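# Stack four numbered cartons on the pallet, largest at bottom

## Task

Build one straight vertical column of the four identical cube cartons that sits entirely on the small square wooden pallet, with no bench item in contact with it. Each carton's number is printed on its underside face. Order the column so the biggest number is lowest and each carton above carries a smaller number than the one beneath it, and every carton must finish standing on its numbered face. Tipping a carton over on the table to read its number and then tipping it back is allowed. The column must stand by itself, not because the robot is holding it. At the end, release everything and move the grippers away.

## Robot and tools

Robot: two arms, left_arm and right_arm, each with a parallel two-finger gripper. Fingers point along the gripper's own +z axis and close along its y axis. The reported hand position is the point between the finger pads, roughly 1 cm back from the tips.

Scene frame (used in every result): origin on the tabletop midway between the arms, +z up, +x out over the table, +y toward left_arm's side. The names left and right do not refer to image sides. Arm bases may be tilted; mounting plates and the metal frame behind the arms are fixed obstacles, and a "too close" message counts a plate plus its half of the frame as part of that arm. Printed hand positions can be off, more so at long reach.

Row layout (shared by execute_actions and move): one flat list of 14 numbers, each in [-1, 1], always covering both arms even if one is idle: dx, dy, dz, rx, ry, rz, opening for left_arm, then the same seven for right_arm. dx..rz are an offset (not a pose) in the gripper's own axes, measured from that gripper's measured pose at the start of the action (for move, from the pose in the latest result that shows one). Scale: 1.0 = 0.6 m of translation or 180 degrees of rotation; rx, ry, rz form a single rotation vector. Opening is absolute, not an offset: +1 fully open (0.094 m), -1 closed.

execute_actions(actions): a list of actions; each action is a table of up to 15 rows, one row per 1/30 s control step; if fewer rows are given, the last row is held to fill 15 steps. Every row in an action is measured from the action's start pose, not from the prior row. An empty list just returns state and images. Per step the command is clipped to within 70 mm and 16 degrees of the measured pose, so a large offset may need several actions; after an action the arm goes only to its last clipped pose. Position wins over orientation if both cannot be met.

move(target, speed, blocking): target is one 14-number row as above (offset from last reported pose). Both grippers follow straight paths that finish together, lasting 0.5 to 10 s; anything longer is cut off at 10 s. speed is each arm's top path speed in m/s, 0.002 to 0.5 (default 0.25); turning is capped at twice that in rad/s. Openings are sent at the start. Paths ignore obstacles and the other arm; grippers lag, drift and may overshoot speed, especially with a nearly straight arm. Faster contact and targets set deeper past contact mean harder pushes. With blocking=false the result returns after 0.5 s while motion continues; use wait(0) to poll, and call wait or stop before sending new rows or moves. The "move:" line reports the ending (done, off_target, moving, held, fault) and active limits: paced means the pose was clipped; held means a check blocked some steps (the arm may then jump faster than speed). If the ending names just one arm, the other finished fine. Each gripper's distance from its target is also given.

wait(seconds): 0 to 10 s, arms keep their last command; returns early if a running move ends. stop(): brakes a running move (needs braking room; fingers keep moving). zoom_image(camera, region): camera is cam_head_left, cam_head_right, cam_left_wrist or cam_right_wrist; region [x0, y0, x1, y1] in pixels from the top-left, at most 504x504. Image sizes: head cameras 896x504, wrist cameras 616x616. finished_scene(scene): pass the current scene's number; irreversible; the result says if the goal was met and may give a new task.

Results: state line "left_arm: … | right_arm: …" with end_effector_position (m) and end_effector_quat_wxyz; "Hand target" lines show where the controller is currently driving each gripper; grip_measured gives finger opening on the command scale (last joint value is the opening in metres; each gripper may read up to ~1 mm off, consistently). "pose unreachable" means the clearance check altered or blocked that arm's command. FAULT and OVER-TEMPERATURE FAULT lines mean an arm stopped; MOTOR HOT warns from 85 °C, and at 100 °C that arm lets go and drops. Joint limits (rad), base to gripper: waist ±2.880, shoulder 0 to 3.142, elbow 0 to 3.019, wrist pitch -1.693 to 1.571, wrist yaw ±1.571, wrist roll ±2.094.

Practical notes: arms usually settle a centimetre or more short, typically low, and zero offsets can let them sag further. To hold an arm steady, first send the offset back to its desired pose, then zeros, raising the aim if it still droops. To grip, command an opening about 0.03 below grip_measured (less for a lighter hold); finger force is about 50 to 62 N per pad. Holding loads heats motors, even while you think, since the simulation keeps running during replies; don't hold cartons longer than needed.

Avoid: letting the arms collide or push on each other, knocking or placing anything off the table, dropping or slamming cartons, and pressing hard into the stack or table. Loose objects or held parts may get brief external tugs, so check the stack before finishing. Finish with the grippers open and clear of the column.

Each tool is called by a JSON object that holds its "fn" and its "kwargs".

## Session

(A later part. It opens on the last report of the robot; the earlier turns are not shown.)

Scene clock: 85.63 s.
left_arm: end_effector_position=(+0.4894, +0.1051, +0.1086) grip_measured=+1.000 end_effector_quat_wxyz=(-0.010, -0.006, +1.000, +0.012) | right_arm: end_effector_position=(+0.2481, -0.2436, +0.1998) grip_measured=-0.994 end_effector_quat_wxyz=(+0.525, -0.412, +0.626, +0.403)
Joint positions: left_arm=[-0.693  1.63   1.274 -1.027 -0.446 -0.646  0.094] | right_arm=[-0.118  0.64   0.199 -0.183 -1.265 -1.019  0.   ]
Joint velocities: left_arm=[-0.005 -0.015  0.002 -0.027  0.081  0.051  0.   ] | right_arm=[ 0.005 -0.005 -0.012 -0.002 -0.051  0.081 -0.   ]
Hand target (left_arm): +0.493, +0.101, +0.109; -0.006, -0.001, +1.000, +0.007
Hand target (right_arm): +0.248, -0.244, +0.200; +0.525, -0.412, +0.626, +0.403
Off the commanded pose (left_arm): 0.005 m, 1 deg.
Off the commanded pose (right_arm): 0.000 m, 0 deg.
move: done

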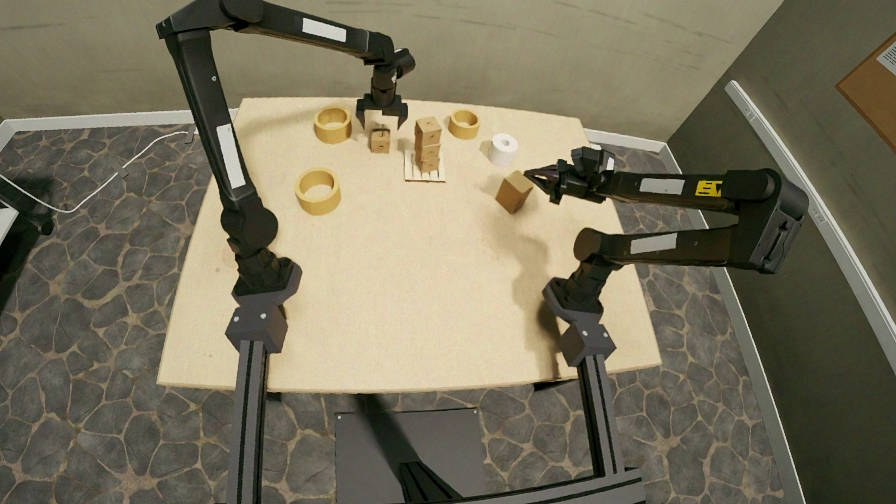

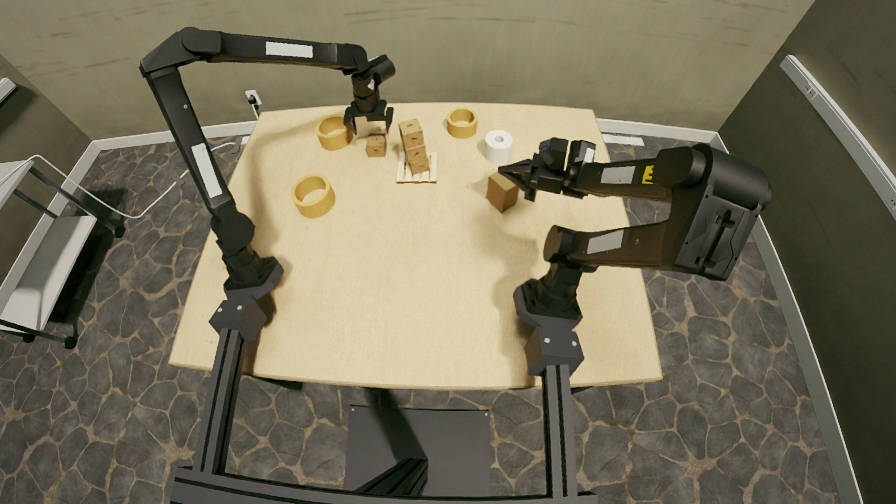

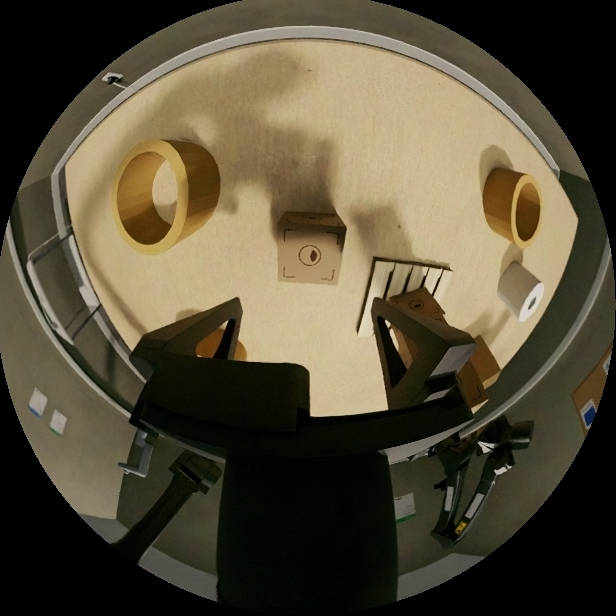

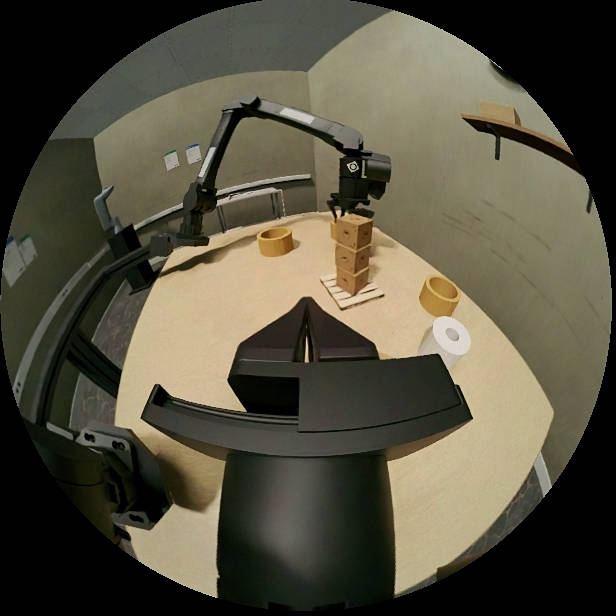

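{"fn": "move", "kwargs": {"target": [-0.002,-0.006,0.133,0.008,-0.006,0.02,1,0,0,0,0,0,0,-1], "speed": 0.1}}

{"fn": "move", "kwargs": {"target": [0,0,0,0,0,0,0.09,0,0,0,0,0,0,-1]}}

{"fn": "move", "kwargs": {"target": [0,0,-0.4,0,0,0,0.09,0,0,0,0,0,0,-1]}}

{"fn": "move", "kwargs": {"target": [0.1,-0.255,-0.03,0.01,-0.007,-0.125,0.09,0,0,0,0,0,0,-1], "speed": 0.2}}

Scene clock: 87.03 s.
left_arm: end_effector_position=(+0.4877, +0.1035, +0.0352) grip_measured=+1.000 end_effector_quat_wxyz=(+0.000, +0.020, +1.000, -0.000) | right_arm: end_effector_position=(+0.2481, -0.2436, +0.1998) grip_measured=-0.994 end_effector_quat_wxyz=(+0.525, -0.412, +0.626, +0.403)
Joint positions: left_arm=[-0.631  1.718  1.194 -0.797 -0.423 -0.512  0.094] | right_arm=[-0.118  0.64   0.199 -0.183 -1.265 -1.019  0.   ]
Joint velocities: left_arm=[ 0.005 -0.015 -0.002  0.007 -0.051 -0.051  0.   ] | right_arm=[-0.005  0.005 -0.007  0.007 -0.139  0.051 -0.   ]
Hand target (left_arm): +0.489, +0.103, +0.029; -0.001, +0.025, +1.000, -0.001
Hand target (right_arm): +0.248, -0.244, +0.200; +0.525, -0.412, +0.626, +0.403
Off the commanded pose (left_arm): 0.007 m, 1 deg.
Off the commanded pose (right_arm): 0.000 m, 0 deg.
move: done

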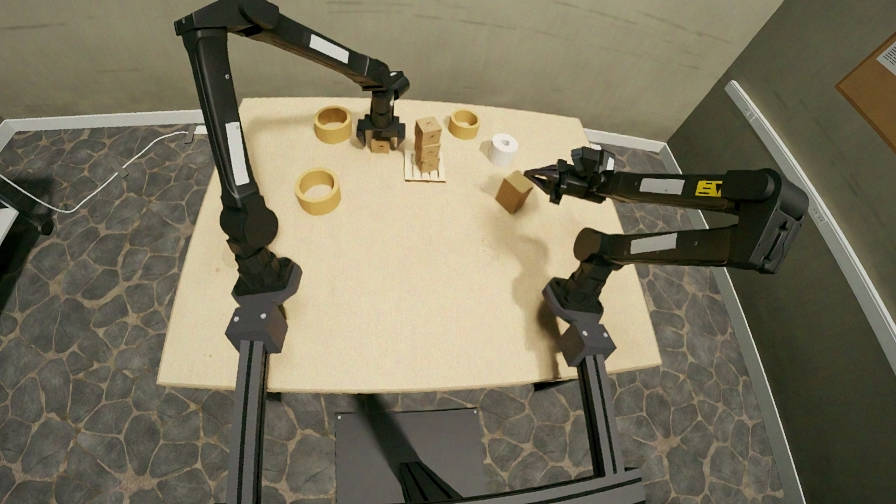

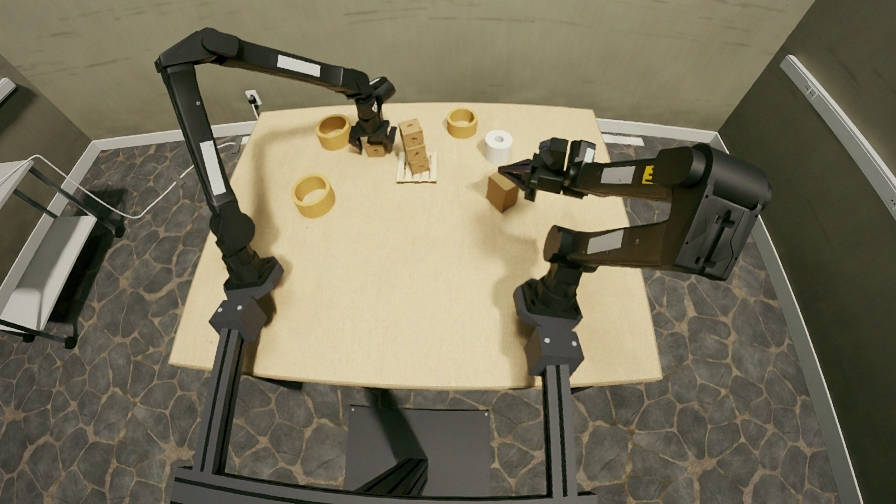

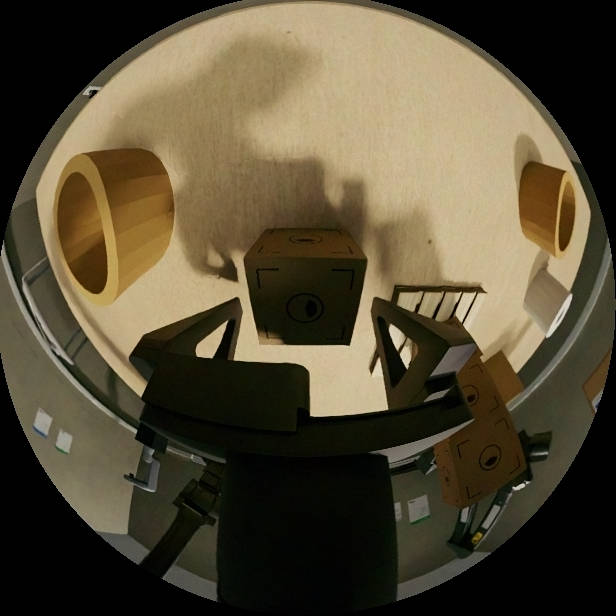

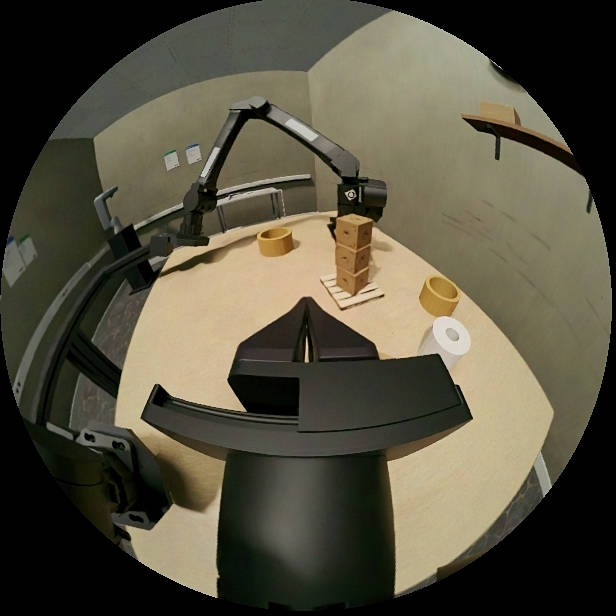

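Scene clock: 87.53 s.
left_arm: end_effector_position=(+0.4875, +0.1035, +0.0351) grip_measured=+0.137 end_effector_quat_wxyz=(-0.000, +0.020, +1.000, -0.000) | right_arm: end_effector_position=(+0.2481, -0.2436, +0.1998) grip_measured=-0.994 end_effector_quat_wxyz=(+0.525, -0.412, +0.626, +0.403)
Joint positions: left_arm=[-0.631  1.718  1.194 -0.797 -0.422 -0.512  0.053] | right_arm=[-0.118  0.64   0.199 -0.183 -1.265 -1.019  0.   ]
Joint velocities: left_arm=[ 0.005 -0.015 -0.002  0.007  0.066 -0.037 -0.   ] | right_arm=[-0.015  0.005 -0.017 -0.012 -0.051 -0.051  0.001]
Hand target (left_arm): +0.488, +0.103, +0.035; -0.000, +0.020, +1.000, -0.000
Hand target (right_arm): +0.248, -0.244, +0.200; +0.525, -0.412, +0.626, +0.403
Off the commanded pose (left_arm): 0.000 m, 0 deg.
Off the commanded pose (right_arm): 0.000 m, 0 deg.
move: done

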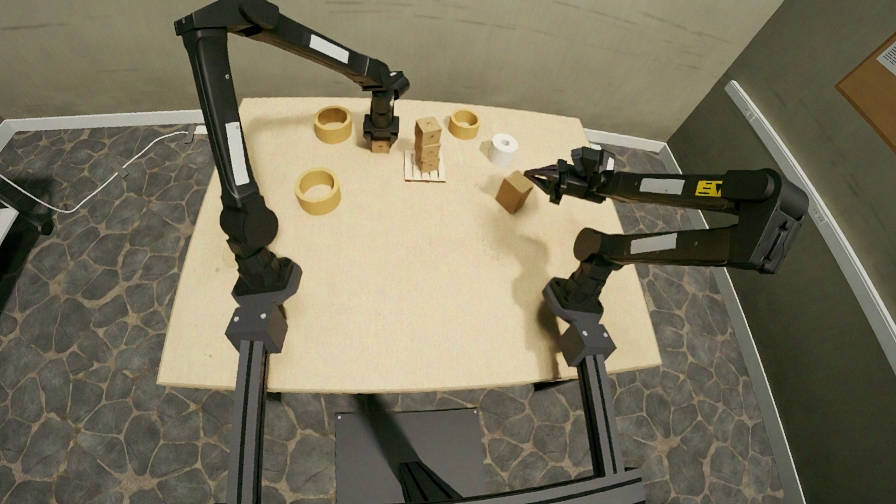

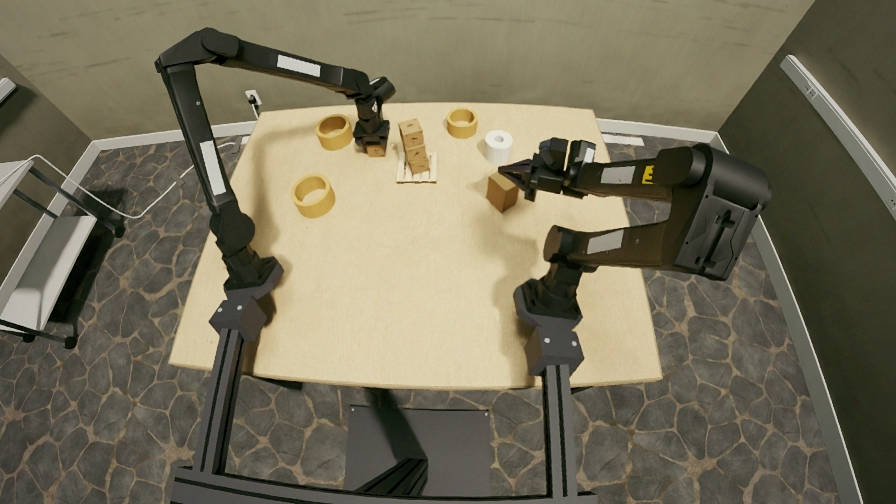

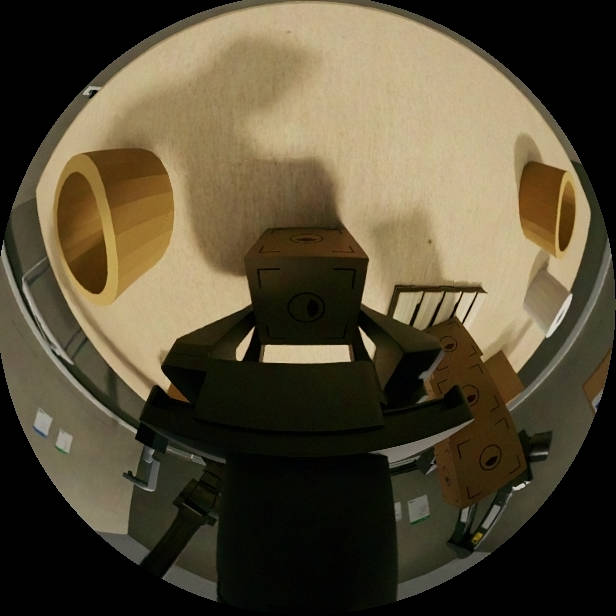

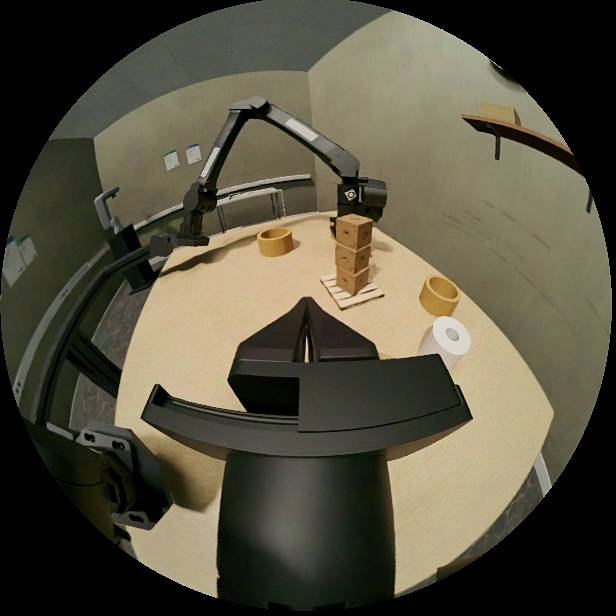

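Scene clock: 88.97 s.
left_arm: end_effector_position=(+0.4759, +0.1055, +0.2563) grip_measured=+0.137 end_effector_quat_wxyz=(-0.014, +0.035, +0.999, +0.013) | right_arm: end_effector_position=(+0.2481, -0.2436, +0.1998) grip_measured=-0.994 end_effector_quat_wxyz=(+0.525, -0.412, +0.626, +0.403)
Joint positions: left_arm=[-0.846  1.495  1.454 -1.424 -0.465 -0.736  0.053] | right_arm=[-0.118  0.64   0.199 -0.183 -1.265 -1.019  0.   ]
Joint velocities: left_arm=[ 0.005 -0.005 -0.002 -0.012  0.007 -0.037 -0.   ] | right_arm=[ 0.015  0.005 -0.002  0.007 -0.051 -0.051 -0.   ]
Hand target (left_arm): +0.486, +0.105, +0.275; +0.001, +0.021, +1.000, +0.000
Hand target (right_arm): +0.248, -0.244, +0.200; +0.525, -0.412, +0.626, +0.403
Off the commanded pose (left_arm): 0.022 m, 3 deg.
Off the commanded pose (right_arm): 0.000 m, 0 deg.
move: off_target (left_arm)

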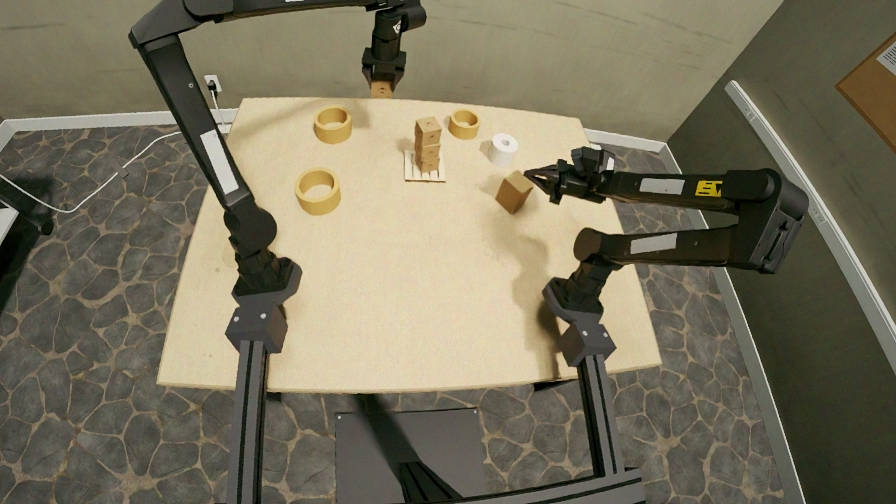

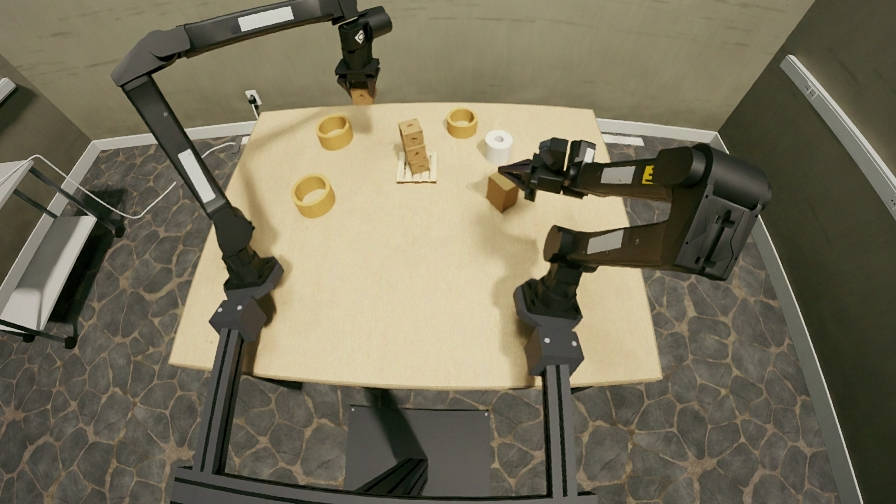

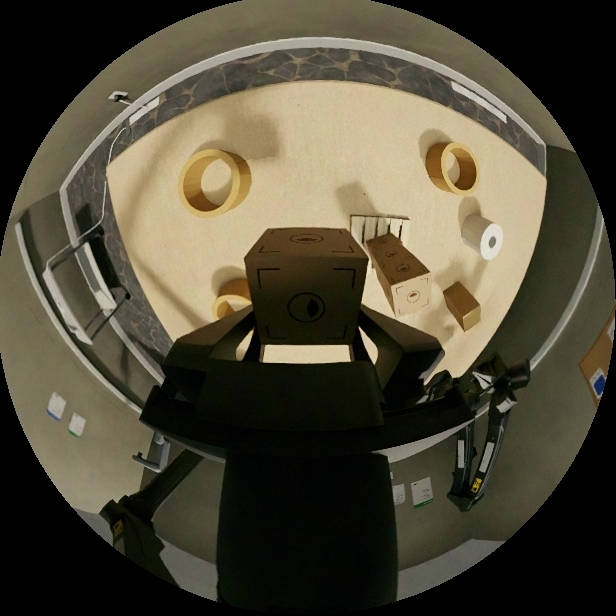

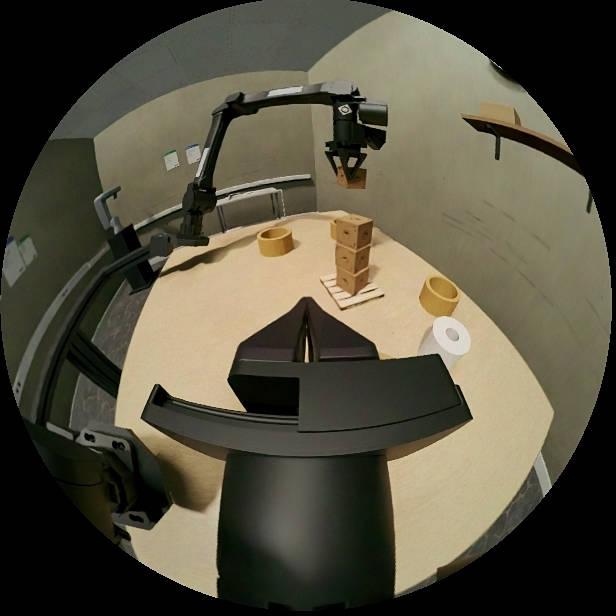

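Scene clock: 90.57 s.
left_arm: end_effector_position=(+0.3964, -0.0352, +0.2621) grip_measured=+0.137 end_effector_quat_wxyz=(-0.005, -0.149, +0.989, +0.010) | right_arm: end_effector_position=(+0.2481, -0.2436, +0.1998) grip_measured=-0.994 end_effector_quat_wxyz=(+0.525, -0.412, +0.626, +0.403)
Joint positions: left_arm=[-1.124  1.716  1.57  -1.444 -0.485 -1.408  0.053] | right_arm=[-0.118  0.64   0.199 -0.183 -1.265 -1.019  0.   ]
Joint velocities: left_arm=[-0.005 -0.015  0.002  0.012  0.037 -0.007 -0.001] | right_arm=[-0.005 -0.005 -0.007 -0.002  0.022  0.007 -0.001]
Hand target (left_arm): +0.406, -0.043, +0.273; +0.001, -0.161, +0.987, -0.001
Hand target (right_arm): +0.248, -0.244, +0.200; +0.525, -0.412, +0.626, +0.403
Off the commanded pose (left_arm): 0.016 m, 2 deg.
Off the commanded pose (right_arm): 0.000 m, 0 deg.
move: off_target (left_arm)

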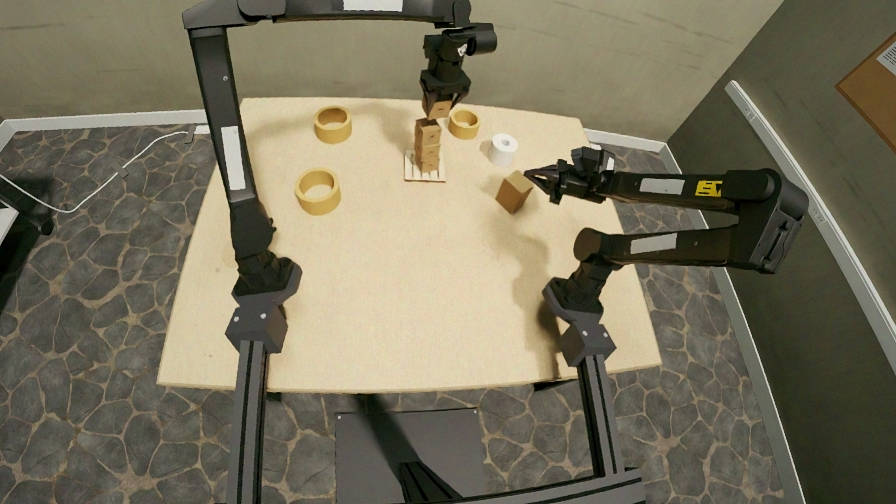

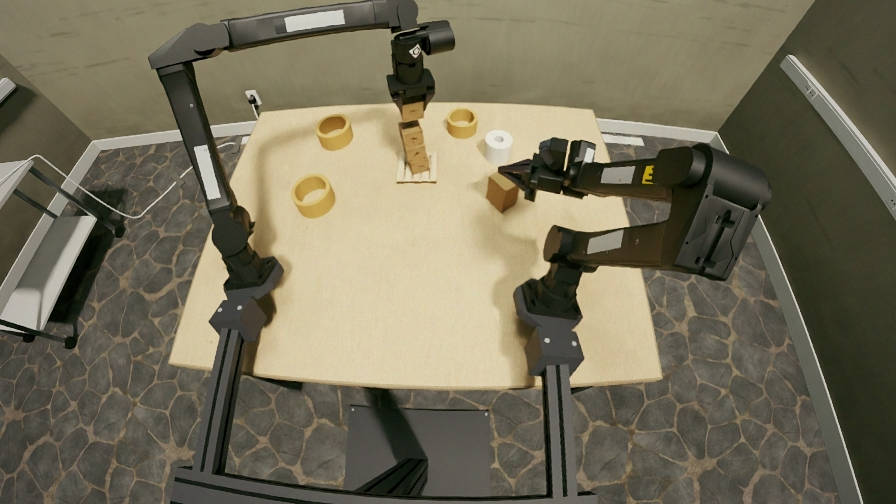

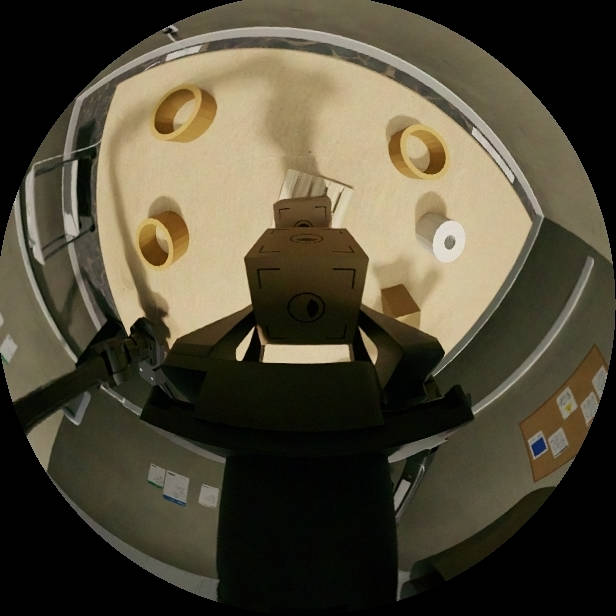

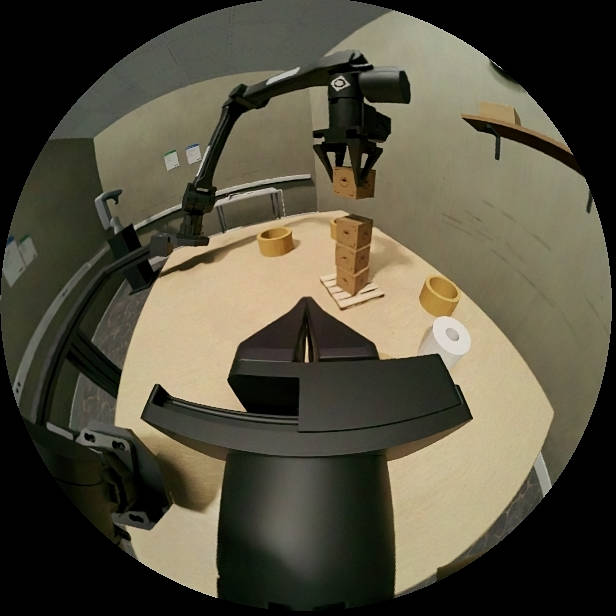

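{"fn": "move", "kwargs": {"target": [-0.023,-0.005,0.075,0.006,-0.003,-0.01,0.09,0,0,0,0,0,0,-1], "speed": 0.04}}

{"fn": "zoom_image", "kwargs": {"camera": "cam_right_wrist", "region": [260,150,440,310]}}

{"fn": "zoom_image", "kwargs": {"camera": "cam_head_left", "region": [370,80,490,190]}}

Scene clock: 92.30 s.
left_arm: end_effector_position=(+0.4065, -0.0308, +0.2222) grip_measured=+0.137 end_effector_quat_wxyz=(-0.001, -0.167, +0.986, +0.000) | right_arm: end_effector_position=(+0.2481, -0.2436, +0.1998) grip_measured=-0.994 end_effector_quat_wxyz=(+0.525, -0.412, +0.626, +0.403)
Joint positions: left_arm=[-1.069  1.716  1.49  -1.312 -0.485 -1.374  0.053] | right_arm=[-0.118  0.64   0.199 -0.183 -1.265 -1.019  0.   ]
Joint velocities: left_arm=[-0.005 -0.005  0.002 -0.007 -0.11   0.081  0.   ] | right_arm=[ 0.015 -0.015 -0.002 -0.007 -0.022  0.022 -0.   ]
Hand target (left_arm): +0.410, -0.033, +0.217; +0.001, -0.164, +0.986, +0.001
Hand target (right_arm): +0.248, -0.244, +0.200; +0.525, -0.412, +0.626, +0.403
Off the commanded pose (left_arm): 0.007 m, 0 deg.
Off the commanded pose (right_arm): 0.000 m, 0 deg.
move: done

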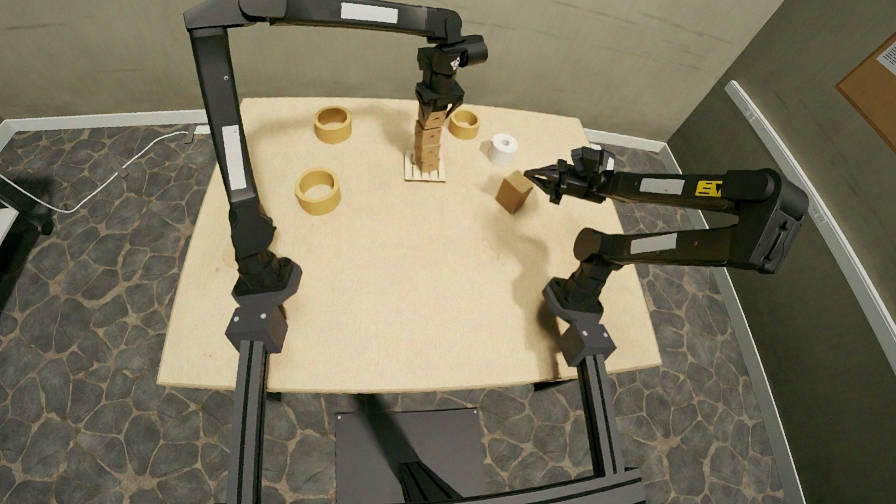

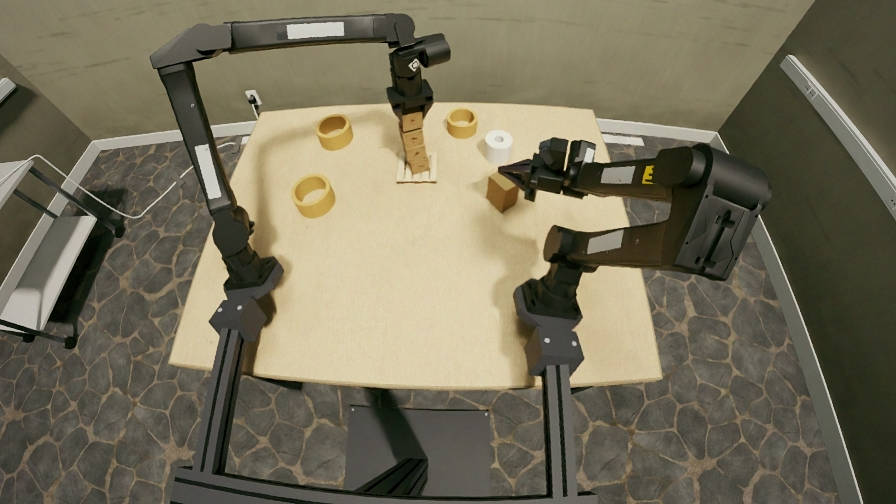

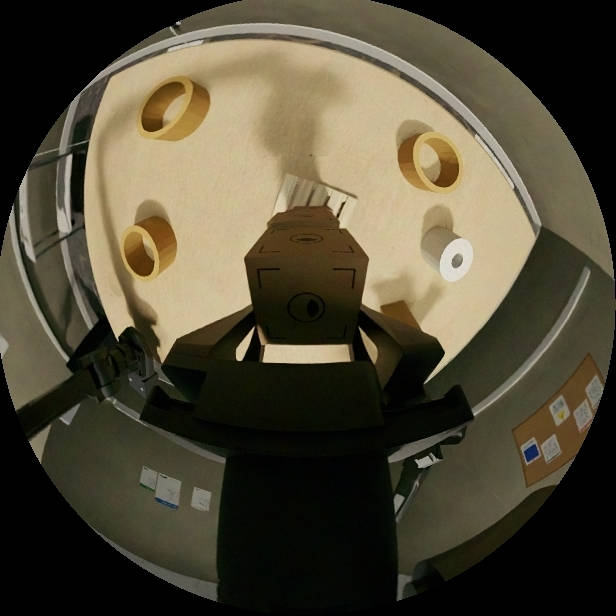

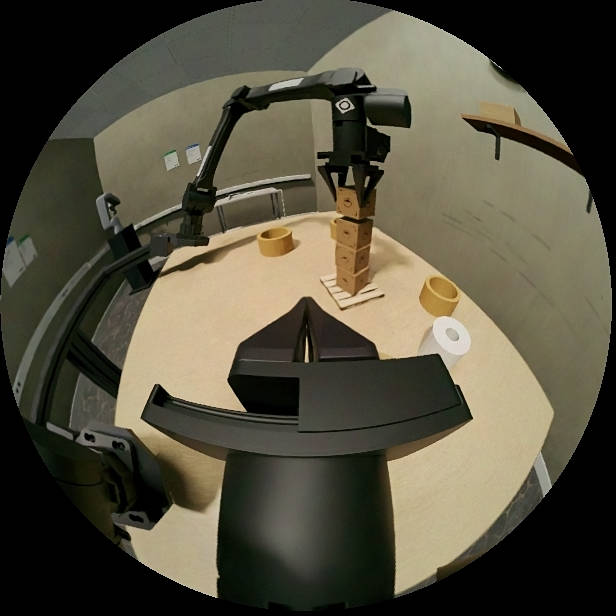

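Region (260, 150, 440, 310) of cam_right_wrist's 616x616 image, scaled by 2.800, with more detail than that image has.

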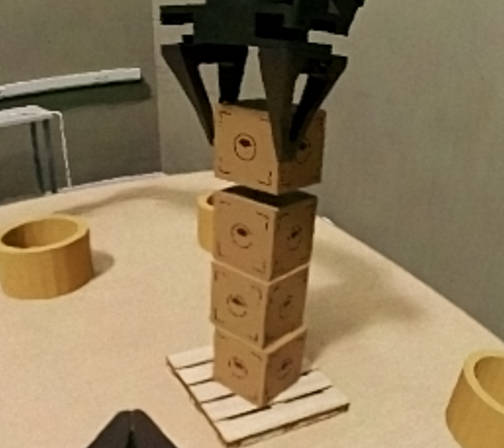

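Region (370, 80, 490, 190) of cam_head_left's 896x504 image, scaled by 4.200, with more detail than that image has; it fills the top 462 rows of this view, and the rest is white.

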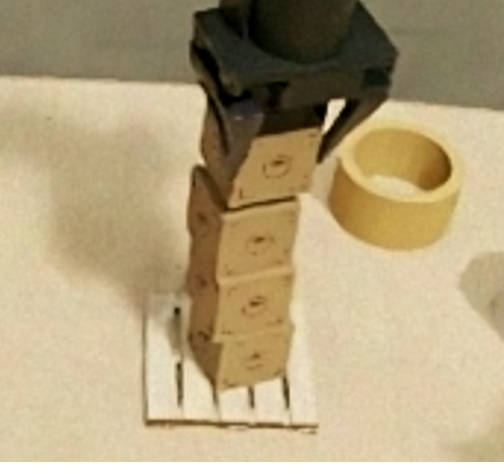

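{"fn": "move", "kwargs": {"target": [-0.008,0,0.024,0,0,0,0.09,0,0,0,0,0,0,-1], "speed": 0.02}}

{"fn": "zoom_image", "kwargs": {"camera": "cam_head_left", "region": [370,80,490,190]}}

{"fn": "zoom_image", "kwargs": {"camera": "cam_right_wrist", "region": [260,150,440,310]}}

Scene clock: 93.53 s.
left_arm: end_effector_position=(+0.4074, -0.0273, +0.2117) grip_measured=+0.137 end_effector_quat_wxyz=(-0.001, -0.169, +0.986, +0.002) | right_arm: end_effector_position=(+0.2481, -0.2436, +0.1998) grip_measured=-0.994 end_effector_quat_wxyz=(+0.525, -0.412, +0.626, +0.403)
Joint positions: left_arm=[-1.056  1.716  1.467 -1.286 -0.485 -1.363  0.053] | right_arm=[-0.118  0.64   0.199 -0.183 -1.265 -1.019  0.   ]
Joint velocities: left_arm=[-0.015 -0.005 -0.002 -0.007  0.051  0.037  0.   ] | right_arm=[ 0.005  0.005 -0.012 -0.017 -0.066  0.022  0.   ]
Hand target (left_arm): +0.411, -0.029, +0.208; -0.001, -0.167, +0.986, +0.001
Hand target (right_arm): +0.248, -0.244, +0.200; +0.525, -0.412, +0.626, +0.403
Off the commanded pose (left_arm): 0.006 m, 0 deg.
Off the commanded pose (right_arm): 0.000 m, 0 deg.
move: done

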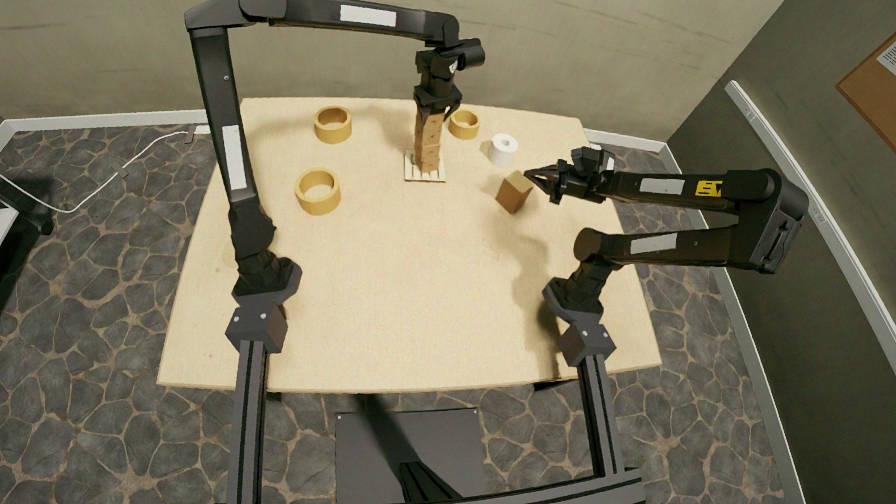

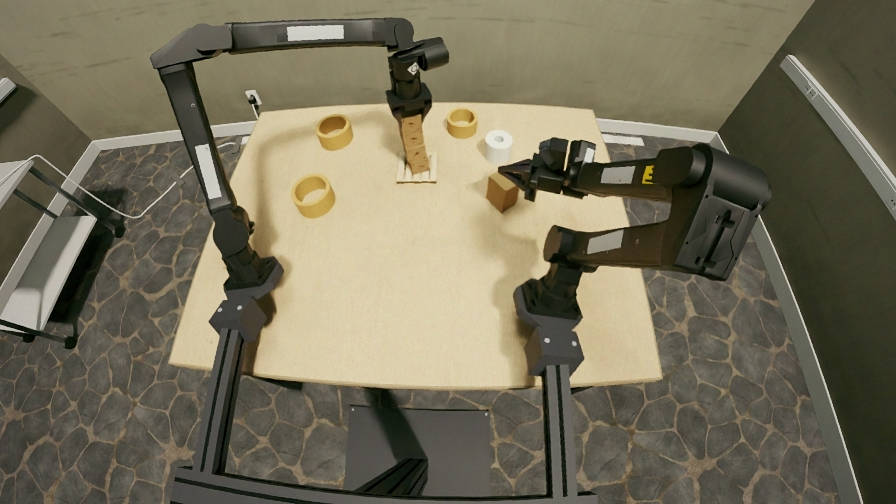

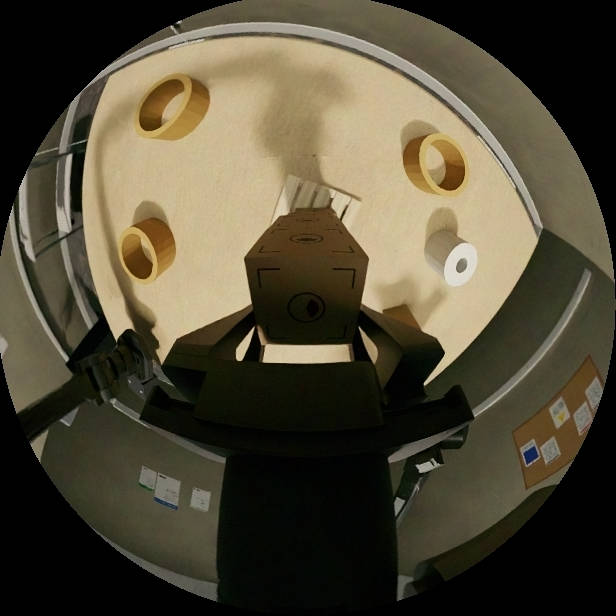

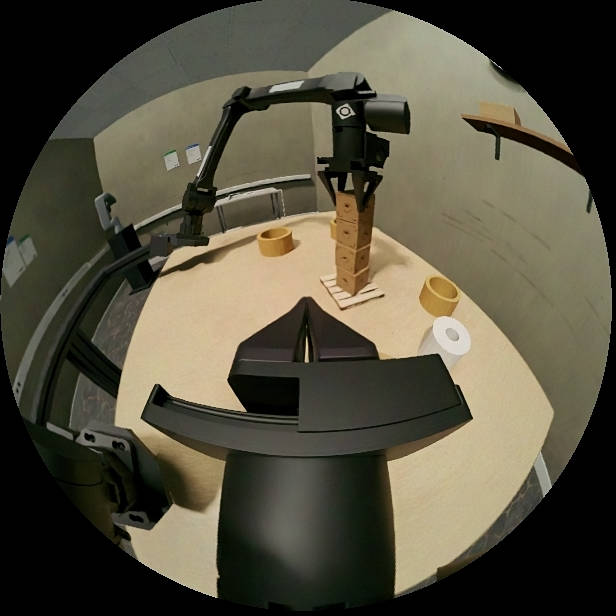

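Region (370, 80, 490, 190) of cam_head_left's 896x504 image, scaled by 4.200, with more detail than that image has; it fills the top 462 rows of this view, and the rest is white.

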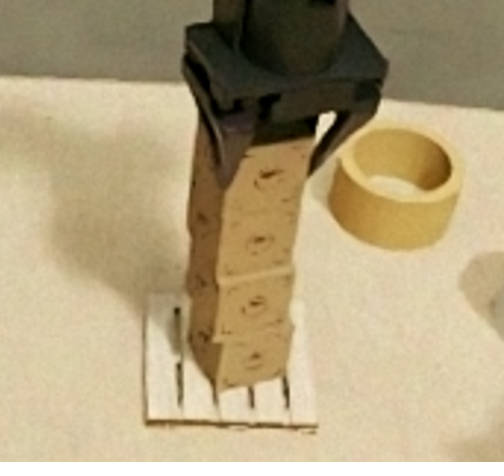

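Region (260, 150, 440, 310) of cam_right_wrist's 616x616 image, scaled by 2.800, with more detail than that image has.

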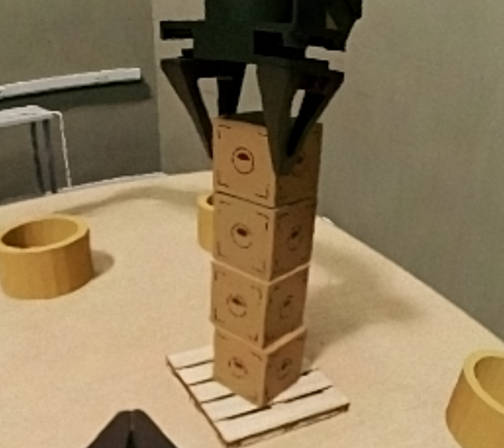

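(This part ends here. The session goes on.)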